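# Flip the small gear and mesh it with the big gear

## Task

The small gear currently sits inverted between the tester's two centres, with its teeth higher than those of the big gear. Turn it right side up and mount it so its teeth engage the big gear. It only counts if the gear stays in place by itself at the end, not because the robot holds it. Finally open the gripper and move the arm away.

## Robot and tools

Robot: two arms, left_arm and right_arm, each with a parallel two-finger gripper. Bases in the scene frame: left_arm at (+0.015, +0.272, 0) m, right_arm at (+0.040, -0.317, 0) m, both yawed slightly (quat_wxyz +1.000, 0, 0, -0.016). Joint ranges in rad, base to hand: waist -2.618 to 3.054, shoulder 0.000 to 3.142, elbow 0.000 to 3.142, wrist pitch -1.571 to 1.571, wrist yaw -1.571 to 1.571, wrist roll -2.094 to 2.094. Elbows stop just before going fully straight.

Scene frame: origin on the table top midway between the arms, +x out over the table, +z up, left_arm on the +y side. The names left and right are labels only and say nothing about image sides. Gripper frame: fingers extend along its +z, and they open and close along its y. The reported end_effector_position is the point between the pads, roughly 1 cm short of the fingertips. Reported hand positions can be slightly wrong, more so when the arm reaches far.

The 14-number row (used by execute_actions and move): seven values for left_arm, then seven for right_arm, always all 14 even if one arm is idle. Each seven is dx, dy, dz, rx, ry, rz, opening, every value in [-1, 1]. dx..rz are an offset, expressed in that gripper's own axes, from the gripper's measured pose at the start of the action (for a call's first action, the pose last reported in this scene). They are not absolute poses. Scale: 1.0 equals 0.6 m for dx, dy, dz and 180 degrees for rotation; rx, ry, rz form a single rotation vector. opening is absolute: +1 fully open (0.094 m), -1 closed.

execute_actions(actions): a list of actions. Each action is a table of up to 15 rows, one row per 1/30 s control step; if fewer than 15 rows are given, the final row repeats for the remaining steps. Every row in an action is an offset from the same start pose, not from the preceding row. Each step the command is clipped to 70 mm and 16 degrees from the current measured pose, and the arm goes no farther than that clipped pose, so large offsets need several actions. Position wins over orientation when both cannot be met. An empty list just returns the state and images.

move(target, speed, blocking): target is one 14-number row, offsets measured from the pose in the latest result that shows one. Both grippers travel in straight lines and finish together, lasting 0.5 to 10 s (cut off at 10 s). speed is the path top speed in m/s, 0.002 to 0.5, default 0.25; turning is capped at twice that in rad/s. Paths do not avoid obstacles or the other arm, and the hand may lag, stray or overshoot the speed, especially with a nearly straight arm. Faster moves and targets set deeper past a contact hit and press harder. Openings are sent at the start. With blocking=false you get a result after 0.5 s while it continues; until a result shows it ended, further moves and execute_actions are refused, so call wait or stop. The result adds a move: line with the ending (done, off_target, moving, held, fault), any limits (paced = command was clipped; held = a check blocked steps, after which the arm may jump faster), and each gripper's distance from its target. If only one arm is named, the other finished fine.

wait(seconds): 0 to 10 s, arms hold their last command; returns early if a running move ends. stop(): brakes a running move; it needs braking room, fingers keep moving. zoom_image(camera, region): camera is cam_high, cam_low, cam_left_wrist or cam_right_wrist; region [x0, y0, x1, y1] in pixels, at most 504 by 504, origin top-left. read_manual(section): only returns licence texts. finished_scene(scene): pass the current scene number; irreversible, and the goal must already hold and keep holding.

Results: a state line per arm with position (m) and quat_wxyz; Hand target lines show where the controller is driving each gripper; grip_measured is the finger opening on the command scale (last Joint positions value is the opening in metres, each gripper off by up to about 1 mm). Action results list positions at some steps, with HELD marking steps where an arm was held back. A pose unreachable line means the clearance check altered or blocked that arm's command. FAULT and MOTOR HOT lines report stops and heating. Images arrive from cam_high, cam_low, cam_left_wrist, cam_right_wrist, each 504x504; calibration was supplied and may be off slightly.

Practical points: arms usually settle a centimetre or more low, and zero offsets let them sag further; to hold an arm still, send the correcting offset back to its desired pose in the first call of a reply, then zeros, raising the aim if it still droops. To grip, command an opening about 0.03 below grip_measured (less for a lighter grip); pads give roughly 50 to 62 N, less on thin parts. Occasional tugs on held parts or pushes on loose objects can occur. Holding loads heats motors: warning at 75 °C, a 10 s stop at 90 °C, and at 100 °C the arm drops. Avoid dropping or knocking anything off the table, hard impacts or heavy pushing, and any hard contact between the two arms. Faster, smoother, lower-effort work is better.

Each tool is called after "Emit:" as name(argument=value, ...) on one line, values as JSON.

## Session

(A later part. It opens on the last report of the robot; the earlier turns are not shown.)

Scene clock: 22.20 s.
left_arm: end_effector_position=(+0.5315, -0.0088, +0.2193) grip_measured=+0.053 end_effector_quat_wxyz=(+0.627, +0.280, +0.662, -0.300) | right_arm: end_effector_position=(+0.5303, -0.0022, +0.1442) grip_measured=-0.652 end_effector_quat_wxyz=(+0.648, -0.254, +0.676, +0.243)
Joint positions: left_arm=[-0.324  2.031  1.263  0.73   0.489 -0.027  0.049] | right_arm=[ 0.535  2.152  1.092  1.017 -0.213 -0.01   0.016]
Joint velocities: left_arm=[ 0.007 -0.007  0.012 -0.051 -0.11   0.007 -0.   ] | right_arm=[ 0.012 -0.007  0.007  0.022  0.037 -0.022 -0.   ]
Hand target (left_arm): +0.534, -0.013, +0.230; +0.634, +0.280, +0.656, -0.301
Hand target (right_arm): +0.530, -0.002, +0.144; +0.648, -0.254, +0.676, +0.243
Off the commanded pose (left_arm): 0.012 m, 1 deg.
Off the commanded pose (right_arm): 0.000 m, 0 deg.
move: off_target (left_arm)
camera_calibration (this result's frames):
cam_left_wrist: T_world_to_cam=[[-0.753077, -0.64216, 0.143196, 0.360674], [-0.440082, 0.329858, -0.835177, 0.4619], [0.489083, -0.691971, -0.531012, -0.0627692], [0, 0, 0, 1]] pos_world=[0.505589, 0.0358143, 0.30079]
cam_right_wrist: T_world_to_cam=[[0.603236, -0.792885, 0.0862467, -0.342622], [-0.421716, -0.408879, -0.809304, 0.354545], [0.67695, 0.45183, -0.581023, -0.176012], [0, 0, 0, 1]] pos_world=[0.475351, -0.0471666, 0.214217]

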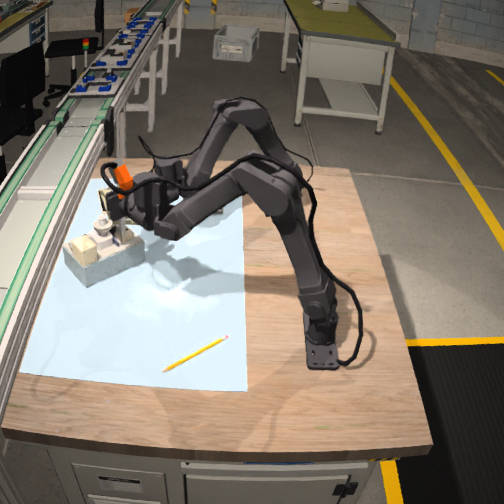

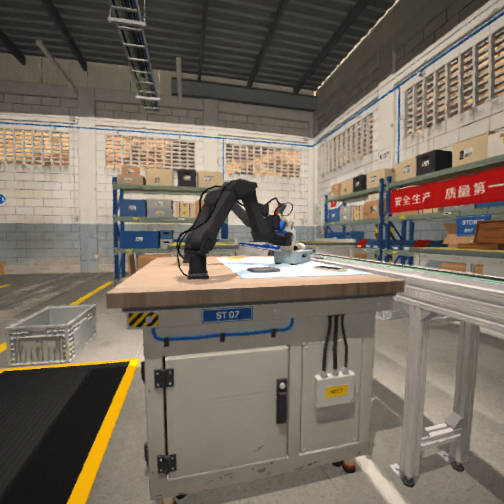

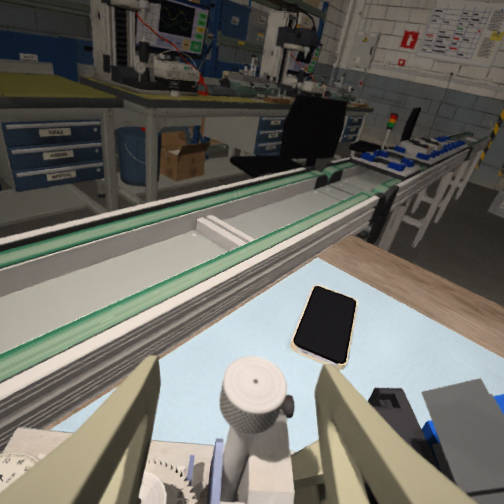

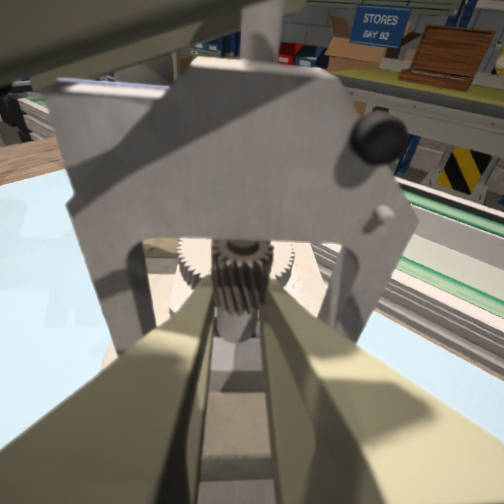

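Emit:
move(target=[-0.012,-0.008,0.008,0,0,0,-0.3,0,0,0,0,0,0,-0.7], speed=0.05)

Emit:
move(target=[0,0,0,0,0,0,-0.7,0,0,0,0,0,0,-0.7])

Emit:
move(target=[-0.045,0,0,0,0,0,-0.7,0,0,0,0,0,0,-0.7], speed=0.03)

Scene clock: 23.23 s.
left_arm: end_effector_position=(+0.5308, -0.0105, +0.2146) grip_measured=-0.297 end_effector_quat_wxyz=(+0.620, +0.279, +0.670, -0.299) | right_arm: end_effector_position=(+0.5303, -0.0022, +0.1442) grip_measured=-0.652 end_effector_quat_wxyz=(+0.648, -0.254, +0.676, +0.243)
Joint positions: left_arm=[-0.329  2.031  1.263  0.709  0.482 -0.027  0.033] | right_arm=[ 0.535  2.152  1.092  1.017 -0.213 -0.01   0.016]
Joint velocities: left_arm=[-0.002  0.002 -0.027 -0.007  0.022 -0.081  0.   ] | right_arm=[-0.012  0.002 -0.002  0.022 -0.007  0.022  0.   ]
Hand target (left_arm): +0.531, -0.015, +0.227; +0.627, +0.280, +0.662, -0.300
Hand target (right_arm): +0.530, -0.002, +0.144; +0.648, -0.254, +0.676, +0.243
Off the commanded pose (left_arm): 0.013 m, 1 deg.
Off the commanded pose (right_arm): 0.000 m, 0 deg.
move: off_target (left_arm)
camera_calibration (this result's frames):
cam_left_wrist: T_world_to_cam=[[-0.748719, -0.644971, 0.153076, 0.355355], [-0.456974, 0.334911, -0.82402, 0.464831], [0.480202, -0.686911, -0.545489, -0.0582067], [0, 0, 0, 1]] pos_world=[0.506428, 0.0335338, 0.296883]
cam_right_wrist: T_world_to_cam=[[0.603236, -0.792885, 0.0862467, -0.342622], [-0.421716, -0.408879, -0.809304, 0.354545], [0.67695, 0.45183, -0.581023, -0.176012], [0, 0, 0, 1]] pos_world=[0.475351, -0.0471666, 0.214217]

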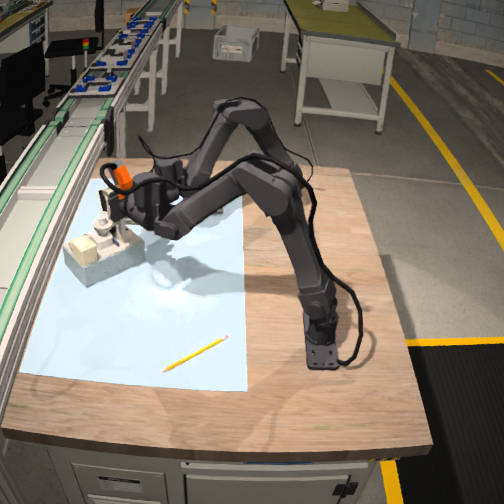

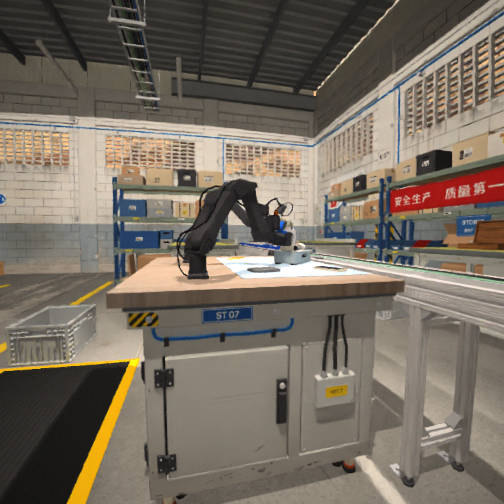

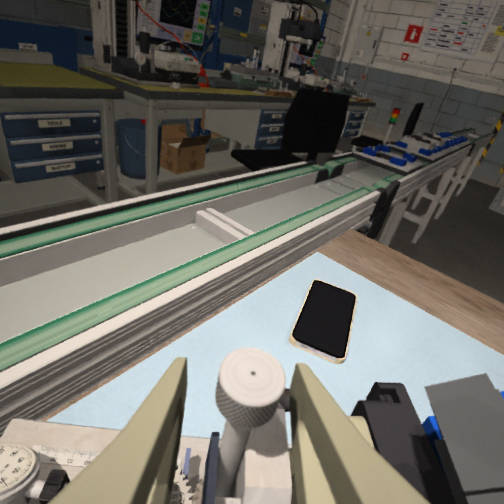

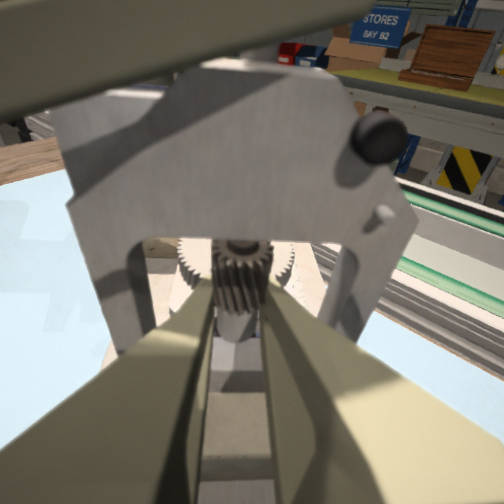

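Scene clock: 23.73 s.
left_arm: end_effector_position=(+0.5302, -0.0115, +0.2152) grip_measured=-0.689 end_effector_quat_wxyz=(+0.619, +0.278, +0.669, -0.303) | right_arm: end_effector_position=(+0.5301, -0.0021, +0.1443) grip_measured=-0.652 end_effector_quat_wxyz=(+0.648, -0.254, +0.675, +0.243)
Joint positions: left_arm=[-0.331  2.031  1.263  0.712  0.483 -0.035  0.015] | right_arm=[ 0.535  2.152  1.092  1.017 -0.214 -0.01   0.016]
Joint velocities: left_arm=[ 0.002 -0.017  0.007  0.022 -0.022 -0.007  0.001] | right_arm=[ 0.007 -0.012  0.002 -0.007  0.051 -0.037 -0.001]
Hand target (left_arm): +0.531, -0.010, +0.215; +0.620, +0.279, +0.669, -0.299
Hand target (right_arm): +0.530, -0.002, +0.144; +0.648, -0.254, +0.676, +0.243
Off the commanded pose (left_arm): 0.001 m, 0 deg.
Off the commanded pose (right_arm): 0.000 m, 0 deg.
move: done
camera_calibration (this result's frames):
cam_left_wrist: T_world_to_cam=[[-0.750109, -0.641713, 0.159812, 0.353435], [-0.458882, 0.331057, -0.824517, 0.466459], [0.476197, -0.691813, -0.5428, -0.0567719], [0, 0, 0, 1]] pos_world=[0.506199, 0.0331038, 0.297305]
cam_right_wrist: T_world_to_cam=[[0.604116, -0.792215, 0.0862537, -0.342894], [-0.420997, -0.409177, -0.809528, 0.354281], [0.676613, 0.452736, -0.58071, -0.175804], [0, 0, 0, 1]] pos_world=[0.47525, -0.0470897, 0.214285]

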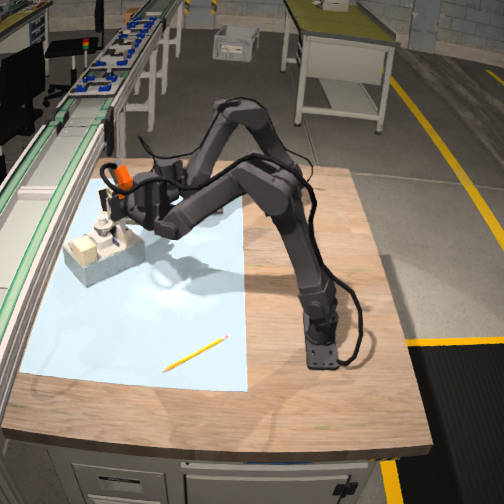

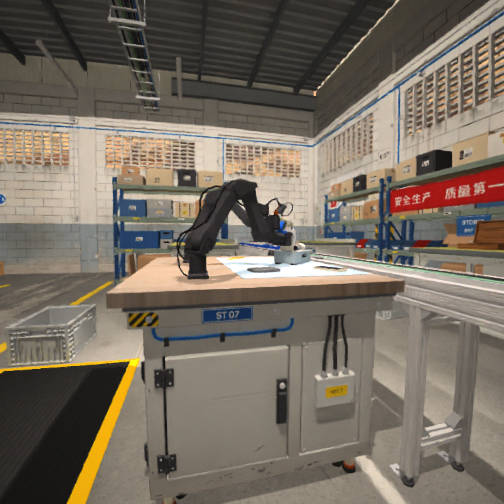

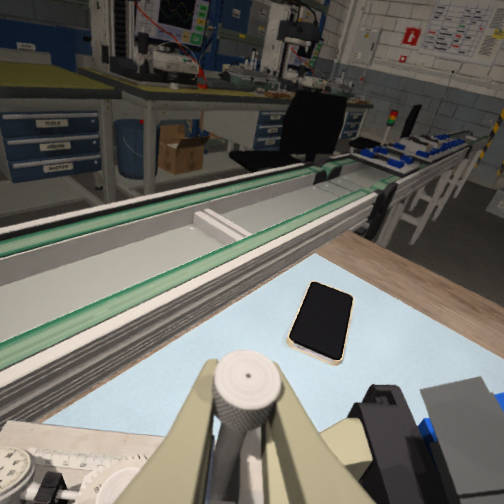

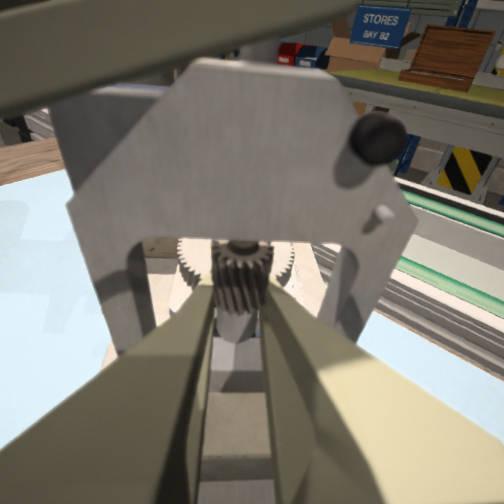

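Scene clock: 24.87 s.
left_arm: end_effector_position=(+0.5301, -0.0118, +0.2147) grip_measured=-0.689 end_effector_quat_wxyz=(+0.605, +0.281, +0.682, -0.300) | right_arm: end_effector_position=(+0.5301, -0.0021, +0.1443) grip_measured=-0.652 end_effector_quat_wxyz=(+0.648, -0.254, +0.675, +0.243)
Joint positions: left_arm=[-0.331  2.017  1.283  0.634  0.486 -0.022  0.015] | right_arm=[ 0.535  2.152  1.092  1.017 -0.214 -0.01   0.016]
Joint velocities: left_arm=[-0.022 -0.007  0.007 -0.066  0.007 -0.007 -0.001] | right_arm=[ 0.012 -0.012 -0.007  0.022  0.095 -0.022  0.   ]
Hand target (left_arm): +0.532, -0.011, +0.242; +0.619, +0.278, +0.669, -0.303
Hand target (right_arm): +0.530, -0.002, +0.144; +0.648, -0.254, +0.675, +0.243
Off the commanded pose (left_arm): 0.027 m, 2 deg.
Off the commanded pose (right_arm): 0.000 m, 0 deg.
move: off_target (left_arm)
camera_calibration (this result's frames):
cam_left_wrist: T_world_to_cam=[[-0.747137, -0.643218, 0.167503, 0.349952], [-0.482708, 0.351844, -0.801997, 0.4742], [0.456924, -0.680056, -0.573362, -0.0402693], [0, 0, 0, 1]] pos_world=[0.508763, 0.0308654, 0.2986]
cam_right_wrist: T_world_to_cam=[[0.604116, -0.792215, 0.0862537, -0.342894], [-0.420997, -0.409177, -0.809528, 0.354281], [0.676613, 0.452736, -0.58071, -0.175804], [0, 0, 0, 1]] pos_world=[0.47525, -0.0470897, 0.214285]

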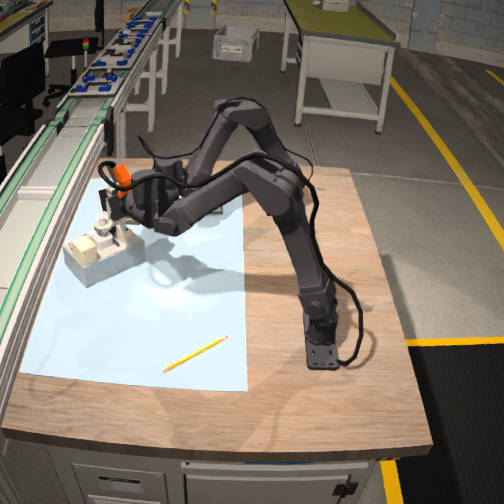

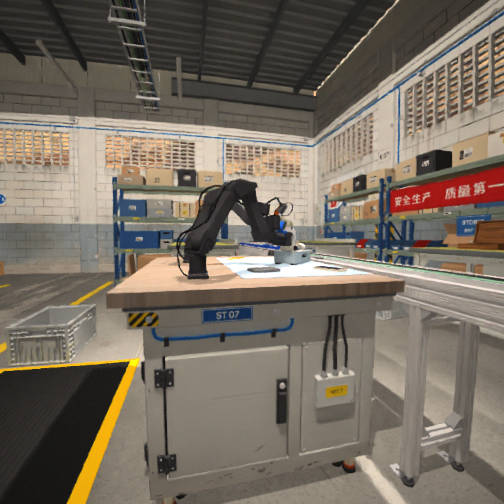

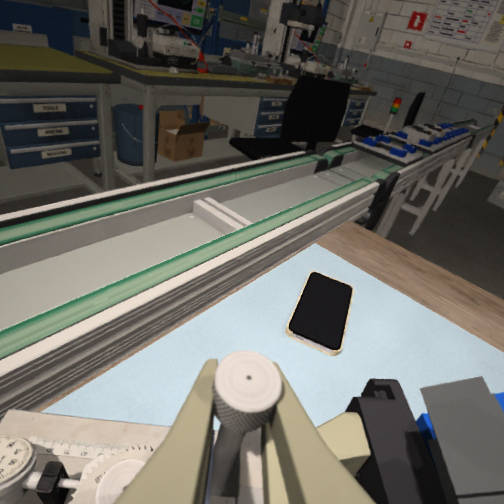

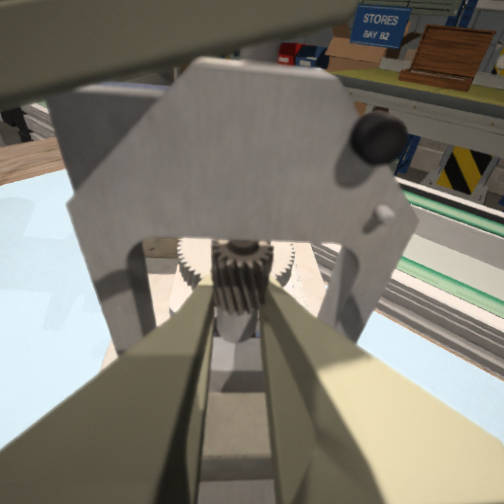

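Emit:
move(target=[-0.015,0,0,-0.12,0,0,-0.75,0,0,0,0,0,0,-0.7], speed=0.1)

Scene clock: 27.40 s.
left_arm: end_effector_position=(+0.5305, -0.0090, +0.2152) grip_measured=-0.713 end_effector_quat_wxyz=(+0.641, +0.181, +0.727, -0.168) | right_arm: end_effector_position=(+0.5302, -0.0021, +0.1443) grip_measured=-0.652 end_effector_quat_wxyz=(+0.648, -0.254, +0.676, +0.243)
Joint positions: left_arm=[-0.469  1.951  1.224  0.604 -0.001 -0.011  0.013] | right_arm=[ 0.535  2.152  1.092  1.017 -0.214 -0.01   0.016]
Joint velocities: left_arm=[-0.027 -0.027  0.007 -0.051 -0.007  0.11   0.   ] | right_arm=[-0.002 -0.012 -0.012 -0.051 -0.066 -0.066 -0.   ]
Hand target (left_arm): +0.530, -0.011, +0.224; +0.646, +0.165, +0.727, -0.166
Hand target (right_arm): +0.530, -0.002, +0.144; +0.648, -0.254, +0.675, +0.243
Off the commanded pose (left_arm): 0.009 m, 2 deg.
Off the commanded pose (right_arm): 0.000 m, 0 deg.
move: done
camera_calibration (this result's frames):
cam_left_wrist: T_world_to_cam=[[-0.484842, -0.867544, 0.110882, 0.223015], [-0.57552, 0.221006, -0.787358, 0.518727], [0.658562, -0.445559, -0.606442, -0.136042], [0, 0, 0, 1]] pos_world=[0.496258, 0.018219, 0.301194]
cam_right_wrist: T_world_to_cam=[[0.603813, -0.792444, 0.0862698, -0.342804], [-0.421147, -0.409028, -0.809526, 0.354357], [0.67679, 0.45247, -0.580711, -0.175905], [0, 0, 0, 1]] pos_world=[0.475277, -0.047119, 0.214285]

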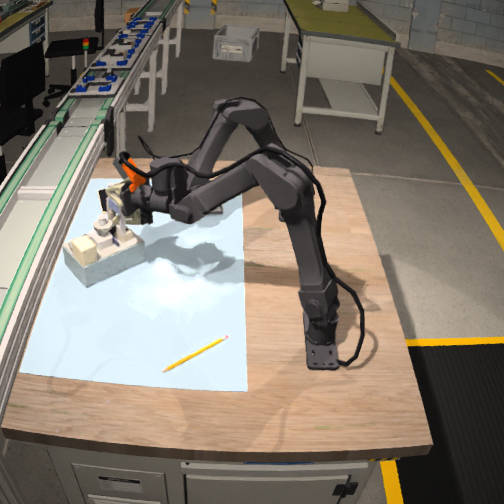

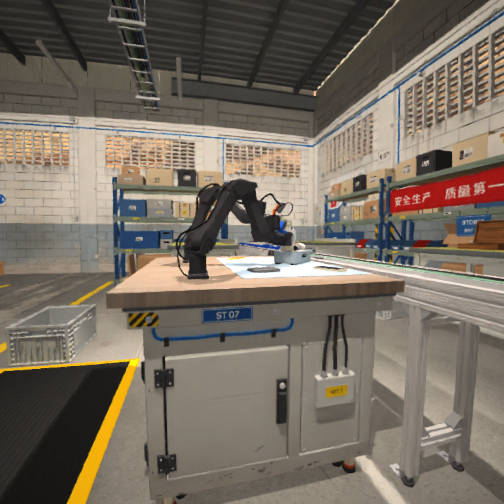

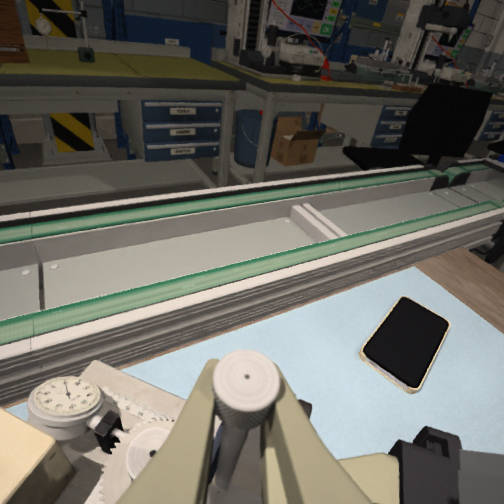

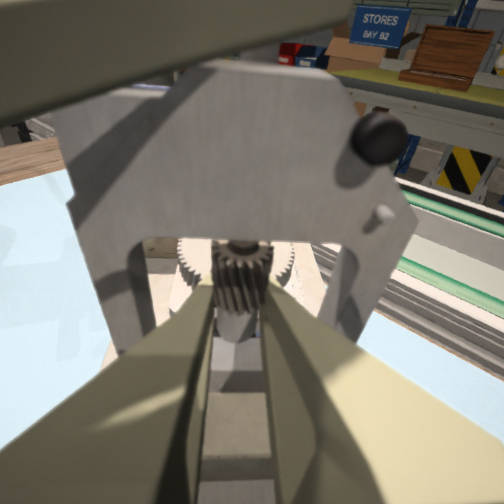

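Emit:
move(target=[0,0,0,0,0,0,0.2,0,0,0,0,0,0,-0.7])

Emit:
move(target=[-0.03,0,-0.25,0,0,0,0.2,0,0,0,0,0,0,-0.7])

Emit:
zoom_image(camera="cam_high", region=[80, 175, 150, 255])

Scene clock: 28.53 s.
left_arm: end_effector_position=(+0.5304, -0.0091, +0.2149) grip_measured=+0.197 end_effector_quat_wxyz=(+0.640, +0.181, +0.727, -0.167) | right_arm: end_effector_position=(+0.5302, -0.0021, +0.1442) grip_measured=-0.652 end_effector_quat_wxyz=(+0.648, -0.254, +0.676, +0.243)
Joint positions: left_arm=[-0.469  1.951  1.224  0.603 -0.002 -0.011  0.056] | right_arm=[ 0.535  2.152  1.092  1.017 -0.214 -0.01   0.016]
Joint velocities: left_arm=[-0.012  0.012 -0.007 -0.066 -0.007 -0.037 -0.001] | right_arm=[-0.002 -0.002  0.007  0.066  0.022  0.007 -0.   ]
Hand target (left_arm): +0.531, -0.009, +0.215; +0.641, +0.181, +0.727, -0.168
Hand target (right_arm): +0.530, -0.002, +0.144; +0.648, -0.254, +0.676, +0.243
Off the commanded pose (left_arm): 0.000 m, 0 deg.
Off the commanded pose (right_arm): 0.000 m, 0 deg.
move: done
camera_calibration (this result's frames):
cam_left_wrist: T_world_to_cam=[[-0.48441, -0.867797, 0.110798, 0.222745], [-0.576358, 0.221287, -0.786666, 0.518774], [0.658148, -0.444928, -0.607355, -0.135771], [0, 0, 0, 1]] pos_world=[0.496257, 0.0180912, 0.300962]
cam_right_wrist: T_world_to_cam=[[0.603842, -0.792428, 0.0862142, -0.342803], [-0.421417, -0.409177, -0.80931, 0.354391], [0.676596, 0.452363, -0.581021, -0.175809], [0, 0, 0, 1]] pos_world=[0.475297, -0.047108, 0.214218]

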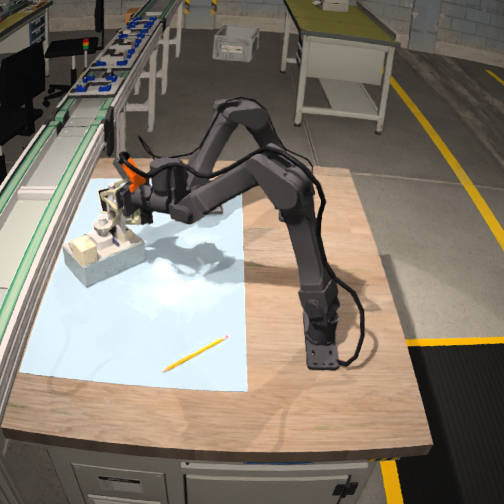

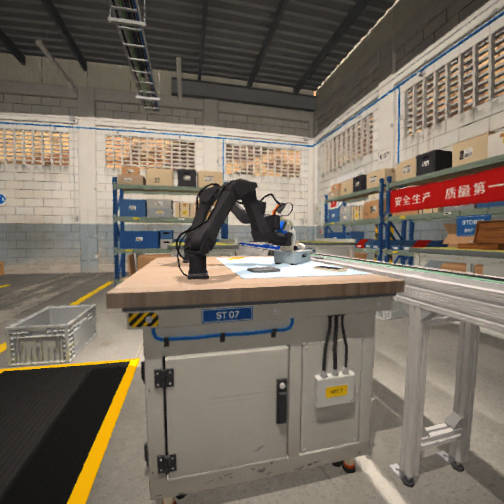

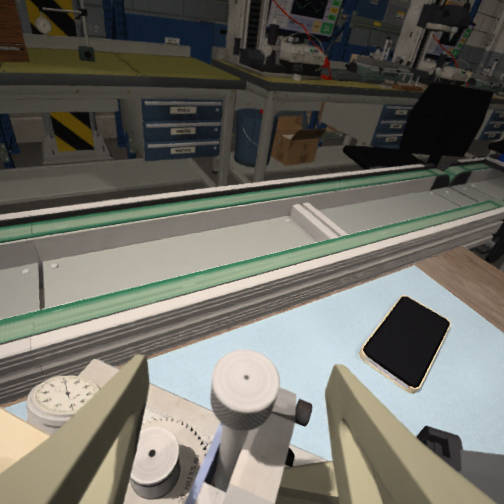

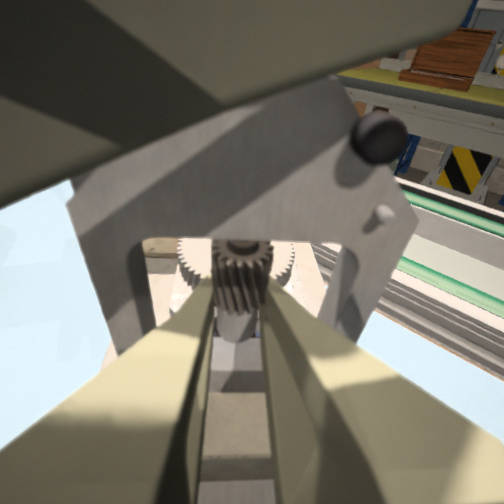

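Scene clock: 29.83 s.
left_arm: end_effector_position=(+0.4051, +0.0594, +0.2496) grip_measured=+0.197 end_effector_quat_wxyz=(+0.640, +0.182, +0.728, -0.168) | right_arm: end_effector_position=(+0.5302, -0.0021, +0.1442) grip_measured=-0.652 end_effector_quat_wxyz=(+0.648, -0.254, +0.676, +0.243)
Joint positions: left_arm=[-0.469  1.361  0.73   0.506 -0.001 -0.011  0.056] | right_arm=[ 0.535  2.152  1.092  1.017 -0.214 -0.01   0.016]
Joint velocities: left_arm=[ 0.027  0.002 -0.012 -0.095 -0.007 -0.022 -0.001] | right_arm=[-0.012 -0.007  0.002  0.037 -0.007 -0.051 -0.   ]
Hand target (left_arm): +0.403, +0.064, +0.251; +0.640, +0.181, +0.727, -0.167
Hand target (right_arm): +0.530, -0.002, +0.144; +0.648, -0.254, +0.676, +0.243
Off the commanded pose (left_arm): 0.004 m, 0 deg.
Off the commanded pose (right_arm): 0.000 m, 0 deg.
move: done
camera_calibration (this result's frames):
cam_left_wrist: T_world_to_cam=[[-0.485602, -0.867105, 0.110995, 0.218013], [-0.576882, 0.222463, -0.78595, 0.458609], [0.656809, -0.44569, -0.608246, -0.000913946], [0, 0, 0, 1]] pos_world=[0.371032, 0.0866096, 0.33569]
cam_right_wrist: T_world_to_cam=[[0.603842, -0.792428, 0.0862142, -0.342803], [-0.421417, -0.409177, -0.80931, 0.354391], [0.676596, 0.452363, -0.581021, -0.175809], [0, 0, 0, 1]] pos_world=[0.475297, -0.047108, 0.214218]

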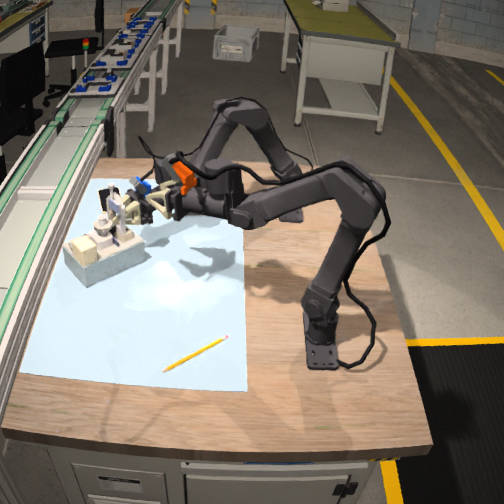

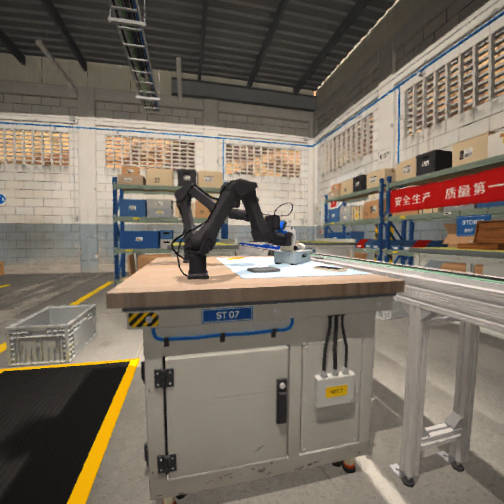

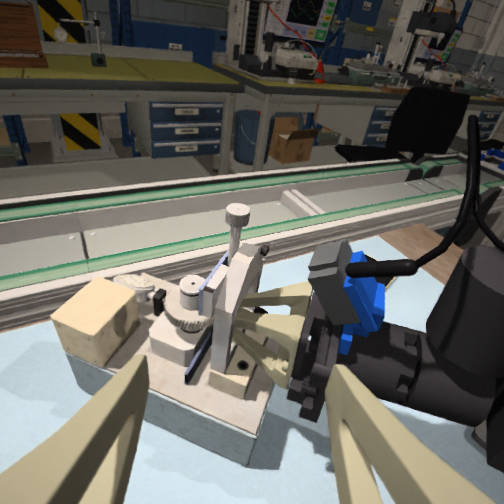

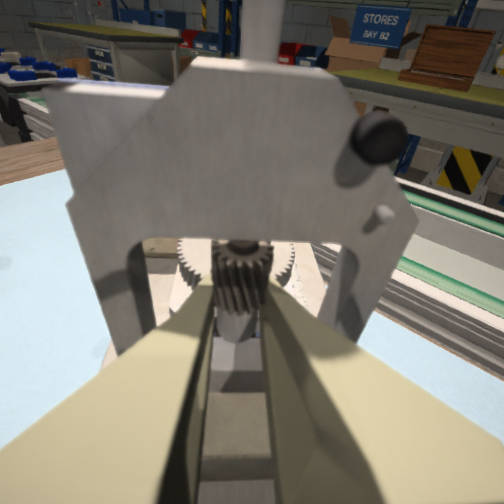

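Region (80, 175, 150, 255) of cam_high's 504x504 image, scaled by 6.300, with more detail than that image has; it fills the left 441 columns of this view, and the rest is white.

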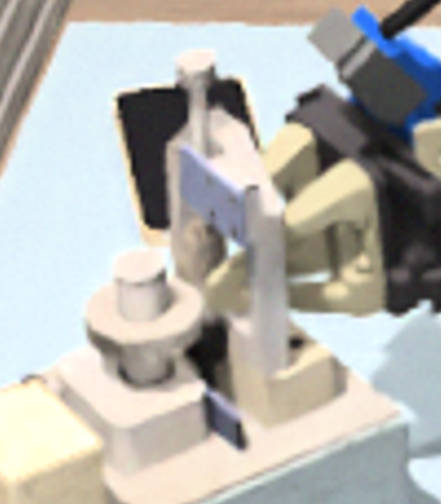

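Emit:
move(target=[0.0707,0.0535,0.135,0.1125,-0.039,0.0108,0.49,0,0,0,0,0,0,-0.7], speed=0.15)

Scene clock: 33.40 s.
left_arm: end_effector_position=(+0.4812, +0.0479, +0.1810) grip_measured=+0.487 end_effector_quat_wxyz=(+0.629, +0.288, +0.659, -0.295) | right_arm: end_effector_position=(+0.5302, -0.0021, +0.1442) grip_measured=-0.652 end_effector_quat_wxyz=(+0.648, -0.254, +0.676, +0.243)
Joint positions: left_arm=[-0.224  1.919  0.905  0.971  0.594 -0.002  0.07 ] | right_arm=[ 0.535  2.152  1.092  1.017 -0.214 -0.01   0.016]
Joint velocities: left_arm=[-0.002 -0.007 -0.002 -0.022  0.007  0.11  -0.   ] | right_arm=[ 0.002 -0.002  0.002  0.007 -0.022 -0.066 -0.   ]
Hand target (left_arm): +0.487, +0.049, +0.196; +0.646, +0.290, +0.642, -0.294
Hand target (right_arm): +0.530, -0.002, +0.144; +0.648, -0.254, +0.676, +0.243
Off the commanded pose (left_arm): 0.017 m, 3 deg.
Off the commanded pose (right_arm): 0.000 m, 0 deg.
move: off_target (left_arm)
camera_calibration (this result's frames):
cam_left_wrist: T_world_to_cam=[[-0.758044, -0.640257, 0.124258, 0.370475], [-0.427343, 0.343671, -0.836222, 0.382488], [0.492693, -0.686994, -0.534127, -0.0206342], [0, 0, 0, 1]] pos_world=[0.454457, 0.0915741, 0.262789]
cam_right_wrist: T_world_to_cam=[[0.603842, -0.792428, 0.0862142, -0.342803], [-0.421417, -0.409177, -0.80931, 0.354391], [0.676596, 0.452363, -0.581021, -0.175809], [0, 0, 0, 1]] pos_world=[0.475297, -0.047108, 0.214218]

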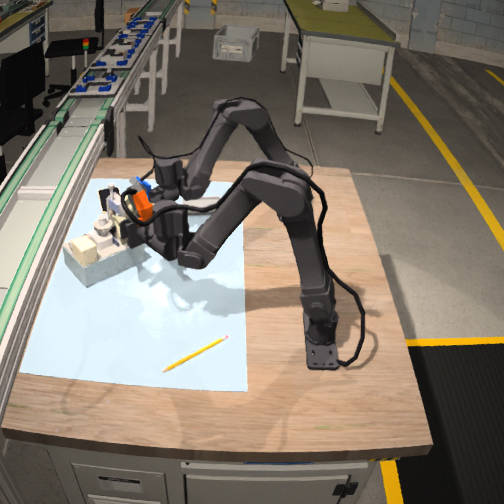

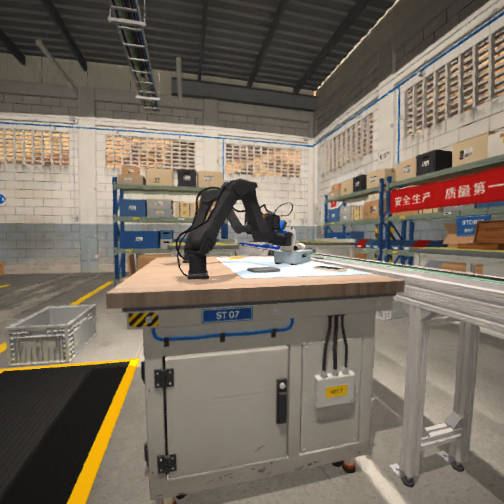

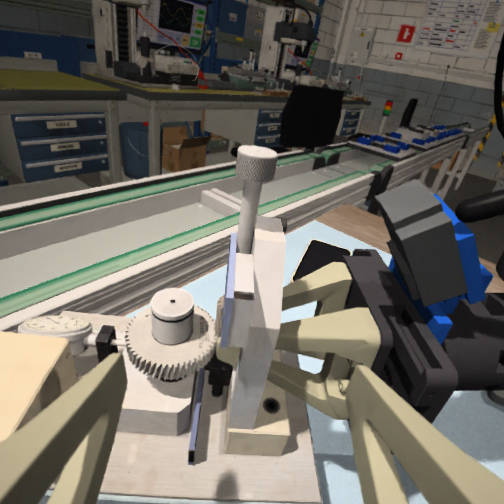

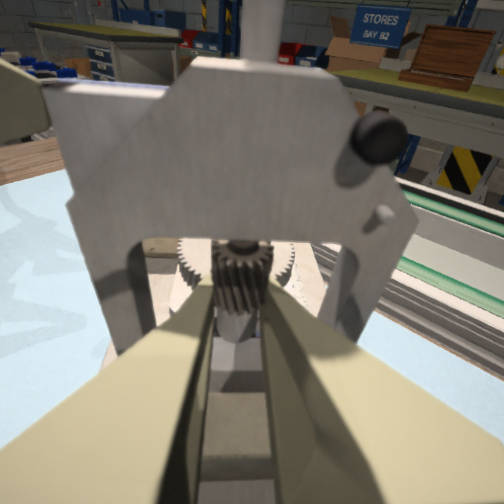

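Emit:
move(target=[-0.04,0.012,0.153,0,-0.012,0,0.49,0,0,0,0,0,0,-0.7], speed=0.06)

Scene clock: 35.53 s.
left_arm: end_effector_position=(+0.5438, -0.0119, +0.1928) grip_measured=+0.487 end_effector_quat_wxyz=(+0.636, +0.284, +0.653, -0.298) | right_arm: end_effector_position=(+0.5302, -0.0021, +0.1442) grip_measured=-0.652 end_effector_quat_wxyz=(+0.648, -0.254, +0.676, +0.243)
Joint positions: left_arm=[-0.32   2.137  1.283  0.839  0.495 -0.022  0.07 ] | right_arm=[ 0.535  2.152  1.092  1.017 -0.214 -0.01   0.016]
Joint velocities: left_arm=[ 0.007 -0.007 -0.007 -0.022 -0.037 -0.037 -0.001] | right_arm=[ 0.002  0.002  0.002 -0.051 -0.11   0.066  0.   ]
Hand target (left_arm): +0.546, -0.017, +0.202; +0.641, +0.283, +0.647, -0.300
Hand target (right_arm): +0.530, -0.002, +0.144; +0.648, -0.254, +0.676, +0.243
Off the commanded pose (left_arm): 0.011 m, 1 deg.
Off the commanded pose (right_arm): 0.000 m, 0 deg.
move: off_target (left_arm)
camera_calibration (this result's frames):
cam_left_wrist: T_world_to_cam=[[-0.758062, -0.63967, 0.127139, 0.377642], [-0.417858, 0.326701, -0.847739, 0.43648], [0.500737, -0.695764, -0.514951, -0.0944405], [0, 0, 0, 1]] pos_world=[0.515952, 0.0332594, 0.273376]
cam_right_wrist: T_world_to_cam=[[0.603842, -0.792428, 0.0862142, -0.342803], [-0.421417, -0.409177, -0.80931, 0.354391], [0.676596, 0.452363, -0.581021, -0.175809], [0, 0, 0, 1]] pos_world=[0.475297, -0.047108, 0.214218]

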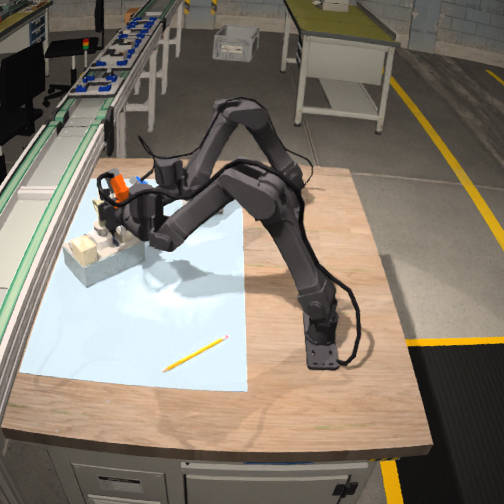

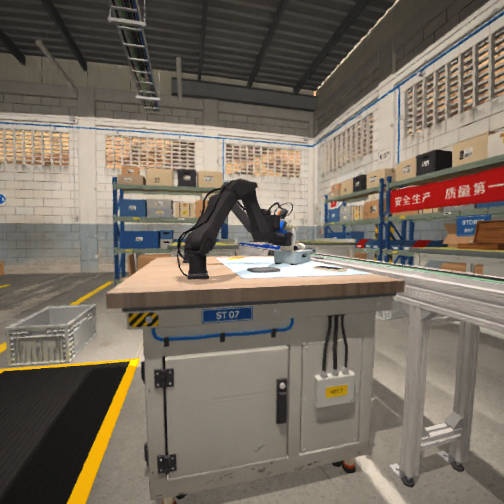

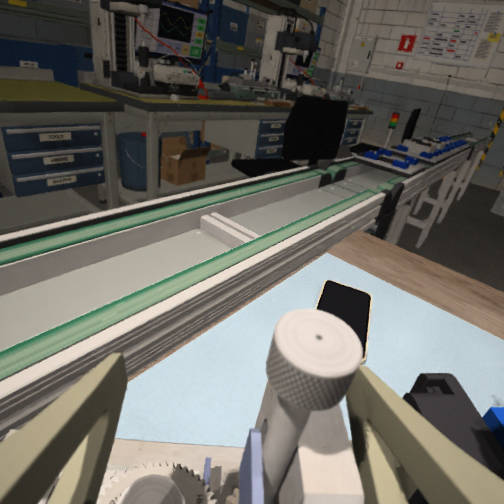

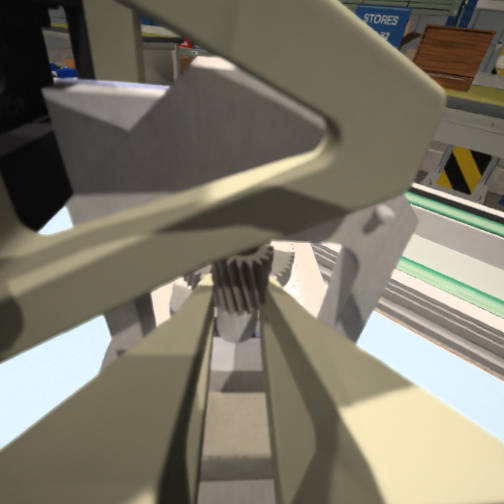

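Emit:
move(target=[0,0,0,0,0,0,0.1,0,0,0,0,0,0,-0.7])

Emit:
move(target=[0,0,0,0,0,0,0.1,-0.04,0,0,0,0,0,-0.7], speed=0.03)

Scene clock: 37.27 s.
left_arm: end_effector_position=(+0.5407, -0.0159, +0.1924) grip_measured=+0.103 end_effector_quat_wxyz=(+0.633, +0.289, +0.651, -0.304) | right_arm: end_effector_position=(+0.5302, -0.0021, +0.1442) grip_measured=-0.652 end_effector_quat_wxyz=(+0.648, -0.254, +0.676, +0.243)
Joint positions: left_arm=[-0.325  2.137  1.283  0.837  0.508 -0.022  0.052] | right_arm=[ 0.535  2.152  1.092  1.017 -0.214 -0.01   0.016]
Joint velocities: left_arm=[ 0.007 -0.012  0.012 -0.066  0.022 -0.066  0.   ] | right_arm=[ 0.027 -0.012  0.002 -0.022  0.037  0.022 -0.   ]
Hand target (left_arm): +0.544, -0.012, +0.193; +0.636, +0.284, +0.653, -0.299
Hand target (right_arm): +0.530, -0.002, +0.144; +0.648, -0.254, +0.676, +0.243
Off the commanded pose (left_arm): 0.005 m, 1 deg.
Off the commanded pose (right_arm): 0.000 m, 0 deg.
move: done
camera_calibration (this result's frames):
cam_left_wrist: T_world_to_cam=[[-0.768936, -0.62629, 0.128446, 0.378546], [-0.413578, 0.334073, -0.846964, 0.433886], [0.487535, -0.704384, -0.5159, -0.088704], [0, 0, 0, 1]] pos_world=[0.51377, 0.0296487, 0.273101]
cam_right_wrist: T_world_to_cam=[[0.603842, -0.792428, 0.0862142, -0.342803], [-0.421417, -0.409177, -0.80931, 0.354391], [0.676596, 0.452363, -0.581021, -0.175809], [0, 0, 0, 1]] pos_world=[0.475297, -0.047108, 0.214218]

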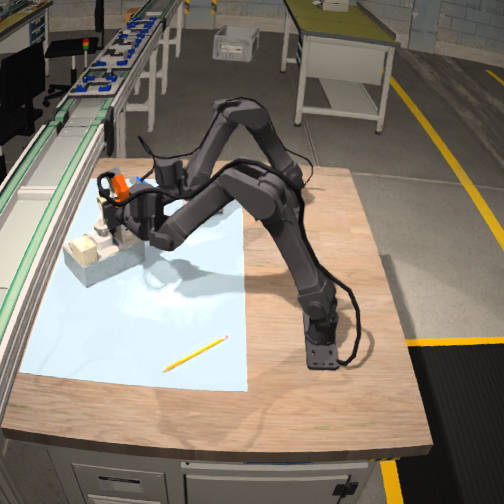

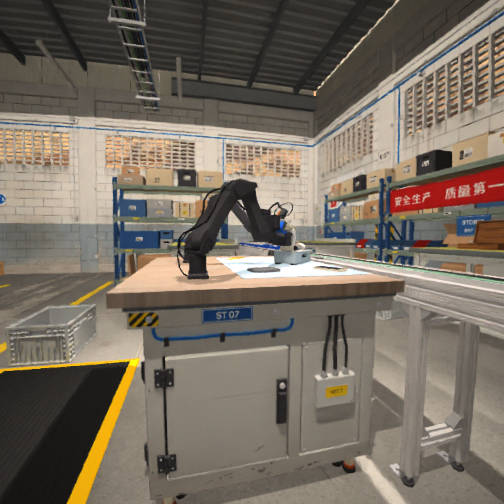

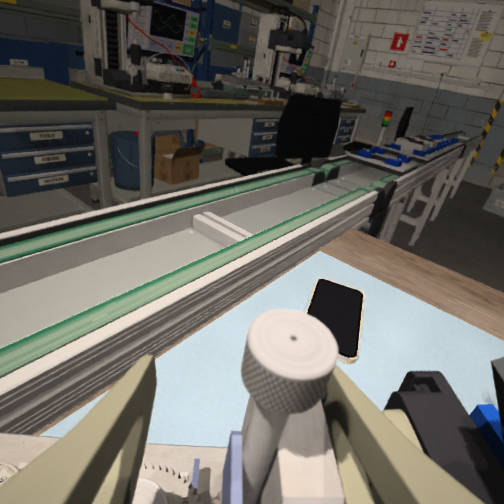

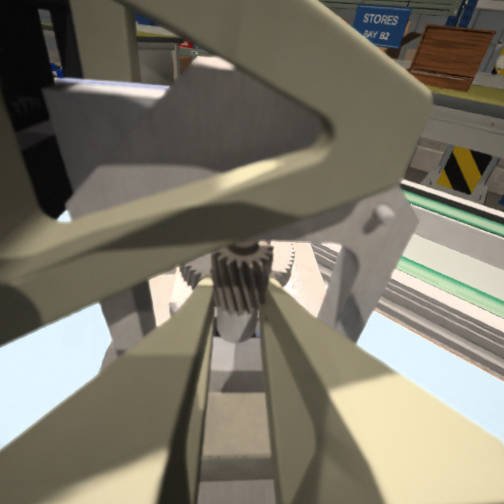

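Scene clock: 38.30 s.
left_arm: end_effector_position=(+0.5406, -0.0160, +0.1924) grip_measured=+0.103 end_effector_quat_wxyz=(+0.632, +0.289, +0.651, -0.305) | right_arm: end_effector_position=(+0.5299, -0.0026, +0.1440) grip_measured=-0.652 end_effector_quat_wxyz=(+0.634, -0.256, +0.690, +0.240)
Joint positions: left_arm=[-0.325  2.137  1.283  0.837  0.509 -0.022  0.052] | right_arm=[ 0.535  2.125  1.099  0.943 -0.212 -0.01   0.016]
Joint velocities: left_arm=[-0.012  0.012 -0.007 -0.007 -0.051  0.051 -0.001] | right_arm=[ 0.007 -0.012 -0.007 -0.022  0.037  0.022  0.   ]
Hand target (left_arm): +0.541, -0.016, +0.192; +0.633, +0.289, +0.651, -0.304
Hand target (right_arm): +0.531, -0.001, +0.168; +0.648, -0.254, +0.676, +0.243
Off the commanded pose (left_arm): 0.000 m, 0 deg.
Off the commanded pose (right_arm): 0.024 m, 2 deg.
move: off_target (right_arm)
camera_calibration (this result's frames):
cam_left_wrist: T_world_to_cam=[[-0.769413, -0.625701, 0.128457, 0.378677], [-0.413327, 0.334378, -0.846967, 0.433743], [0.486995, -0.704762, -0.515894, -0.0884304], [0, 0, 0, 1]] pos_world=[0.513701, 0.0295822, 0.273101]
cam_right_wrist: T_world_to_cam=[[0.605581, -0.791714, 0.0803792, -0.343064], [-0.450251, -0.424167, -0.78572, 0.365789], [0.65616, 0.439626, -0.613338, -0.16011], [0, 0, 0, 1]] pos_world=[0.477508, -0.0460644, 0.216781]

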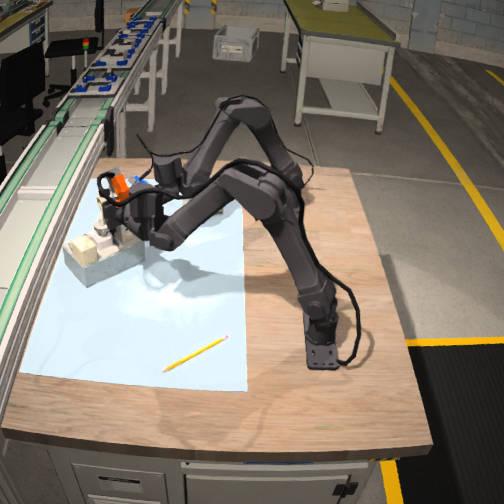

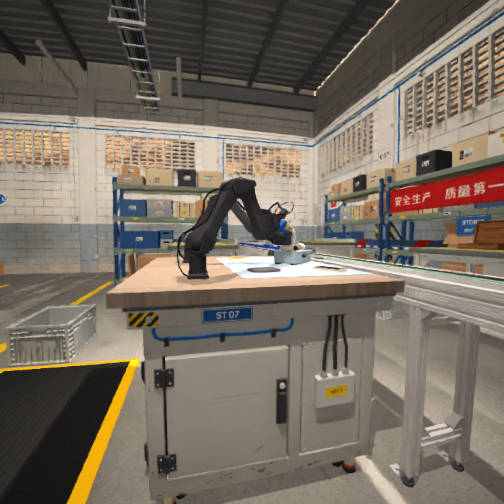

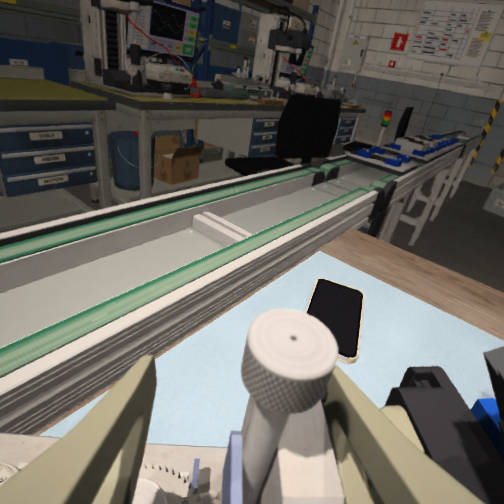

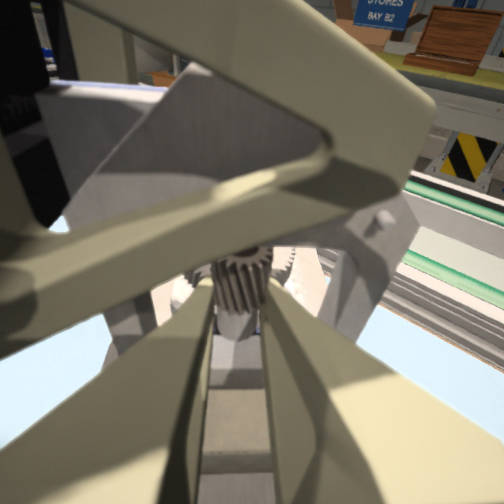

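Emit:
move(target=[0,0.045,0,0,0,0,0.1,-0.04,0,0,0,-0.012,0,-0.7], speed=0.03)

Scene clock: 39.57 s.
left_arm: end_effector_position=(+0.5413, -0.0157, +0.1836) grip_measured=+0.103 end_effector_quat_wxyz=(+0.617, +0.310, +0.646, -0.327) | right_arm: end_effector_position=(+0.5299, -0.0026, +0.1439) grip_measured=-0.652 end_effector_quat_wxyz=(+0.633, -0.256, +0.690, +0.240)
Joint positions: left_arm=[-0.3    2.172  1.314  0.826  0.602 -0.022  0.052] | right_arm=[ 0.535  2.125  1.099  0.942 -0.212 -0.01   0.016]
Joint velocities: left_arm=[-0.002 -0.012 -0.002  0.051 -0.022  0.022  0.   ] | right_arm=[ 0.002 -0.007 -0.017 -0.037 -0.081  0.007 -0.001]
Hand target (left_arm): +0.560, +0.002, +0.191; +0.632, +0.289, +0.651, -0.305
Hand target (right_arm): +0.531, -0.001, +0.168; +0.646, -0.251, +0.677, +0.245
Off the commanded pose (left_arm): 0.027 m, 4 deg.
Off the commanded pose (right_arm): 0.024 m, 2 deg.
move: off_target (left_arm, right_arm)
camera_calibration (this result's frames):
cam_left_wrist: T_world_to_cam=[[-0.808613, -0.571895, 0.138133, 0.400898], [-0.401463, 0.364718, -0.840124, 0.419228], [0.430083, -0.734791, -0.52451, -0.0612569], [0, 0, 0, 1]] pos_world=[0.518821, 0.0313605, 0.264697]
cam_right_wrist: T_world_to_cam=[[0.605661, -0.79167, 0.0802103, -0.343064], [-0.451038, -0.424602, -0.785034, 0.365957], [0.655545, 0.439287, -0.614238, -0.15972], [0, 0, 0, 1]] pos_world=[0.477545, -0.0460441, 0.2167]

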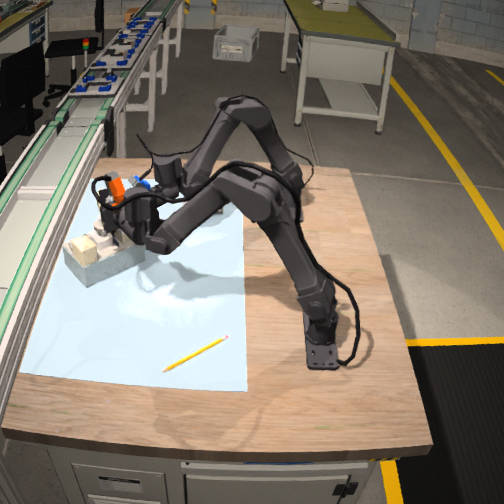

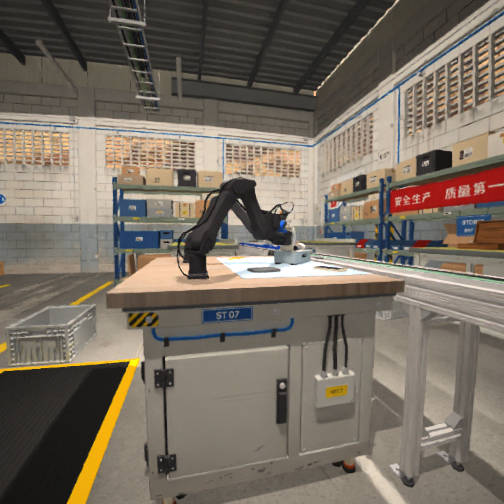

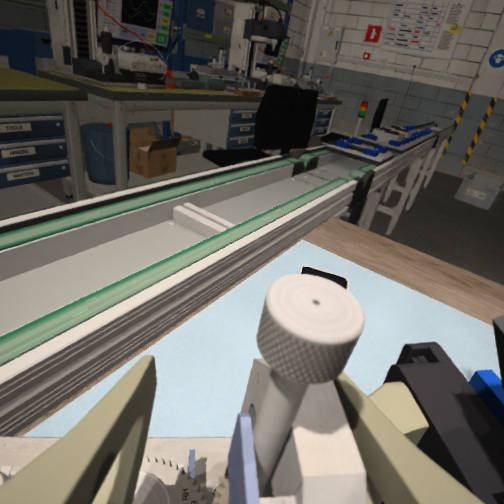

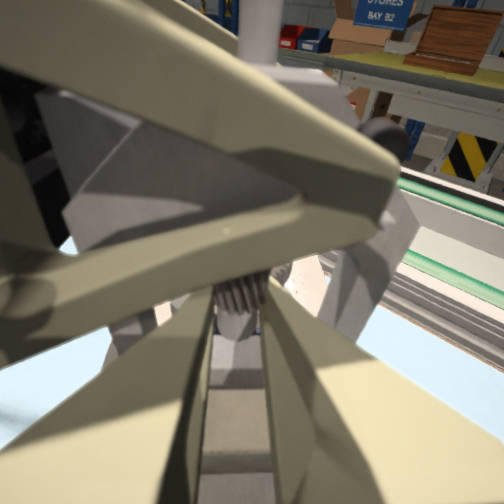

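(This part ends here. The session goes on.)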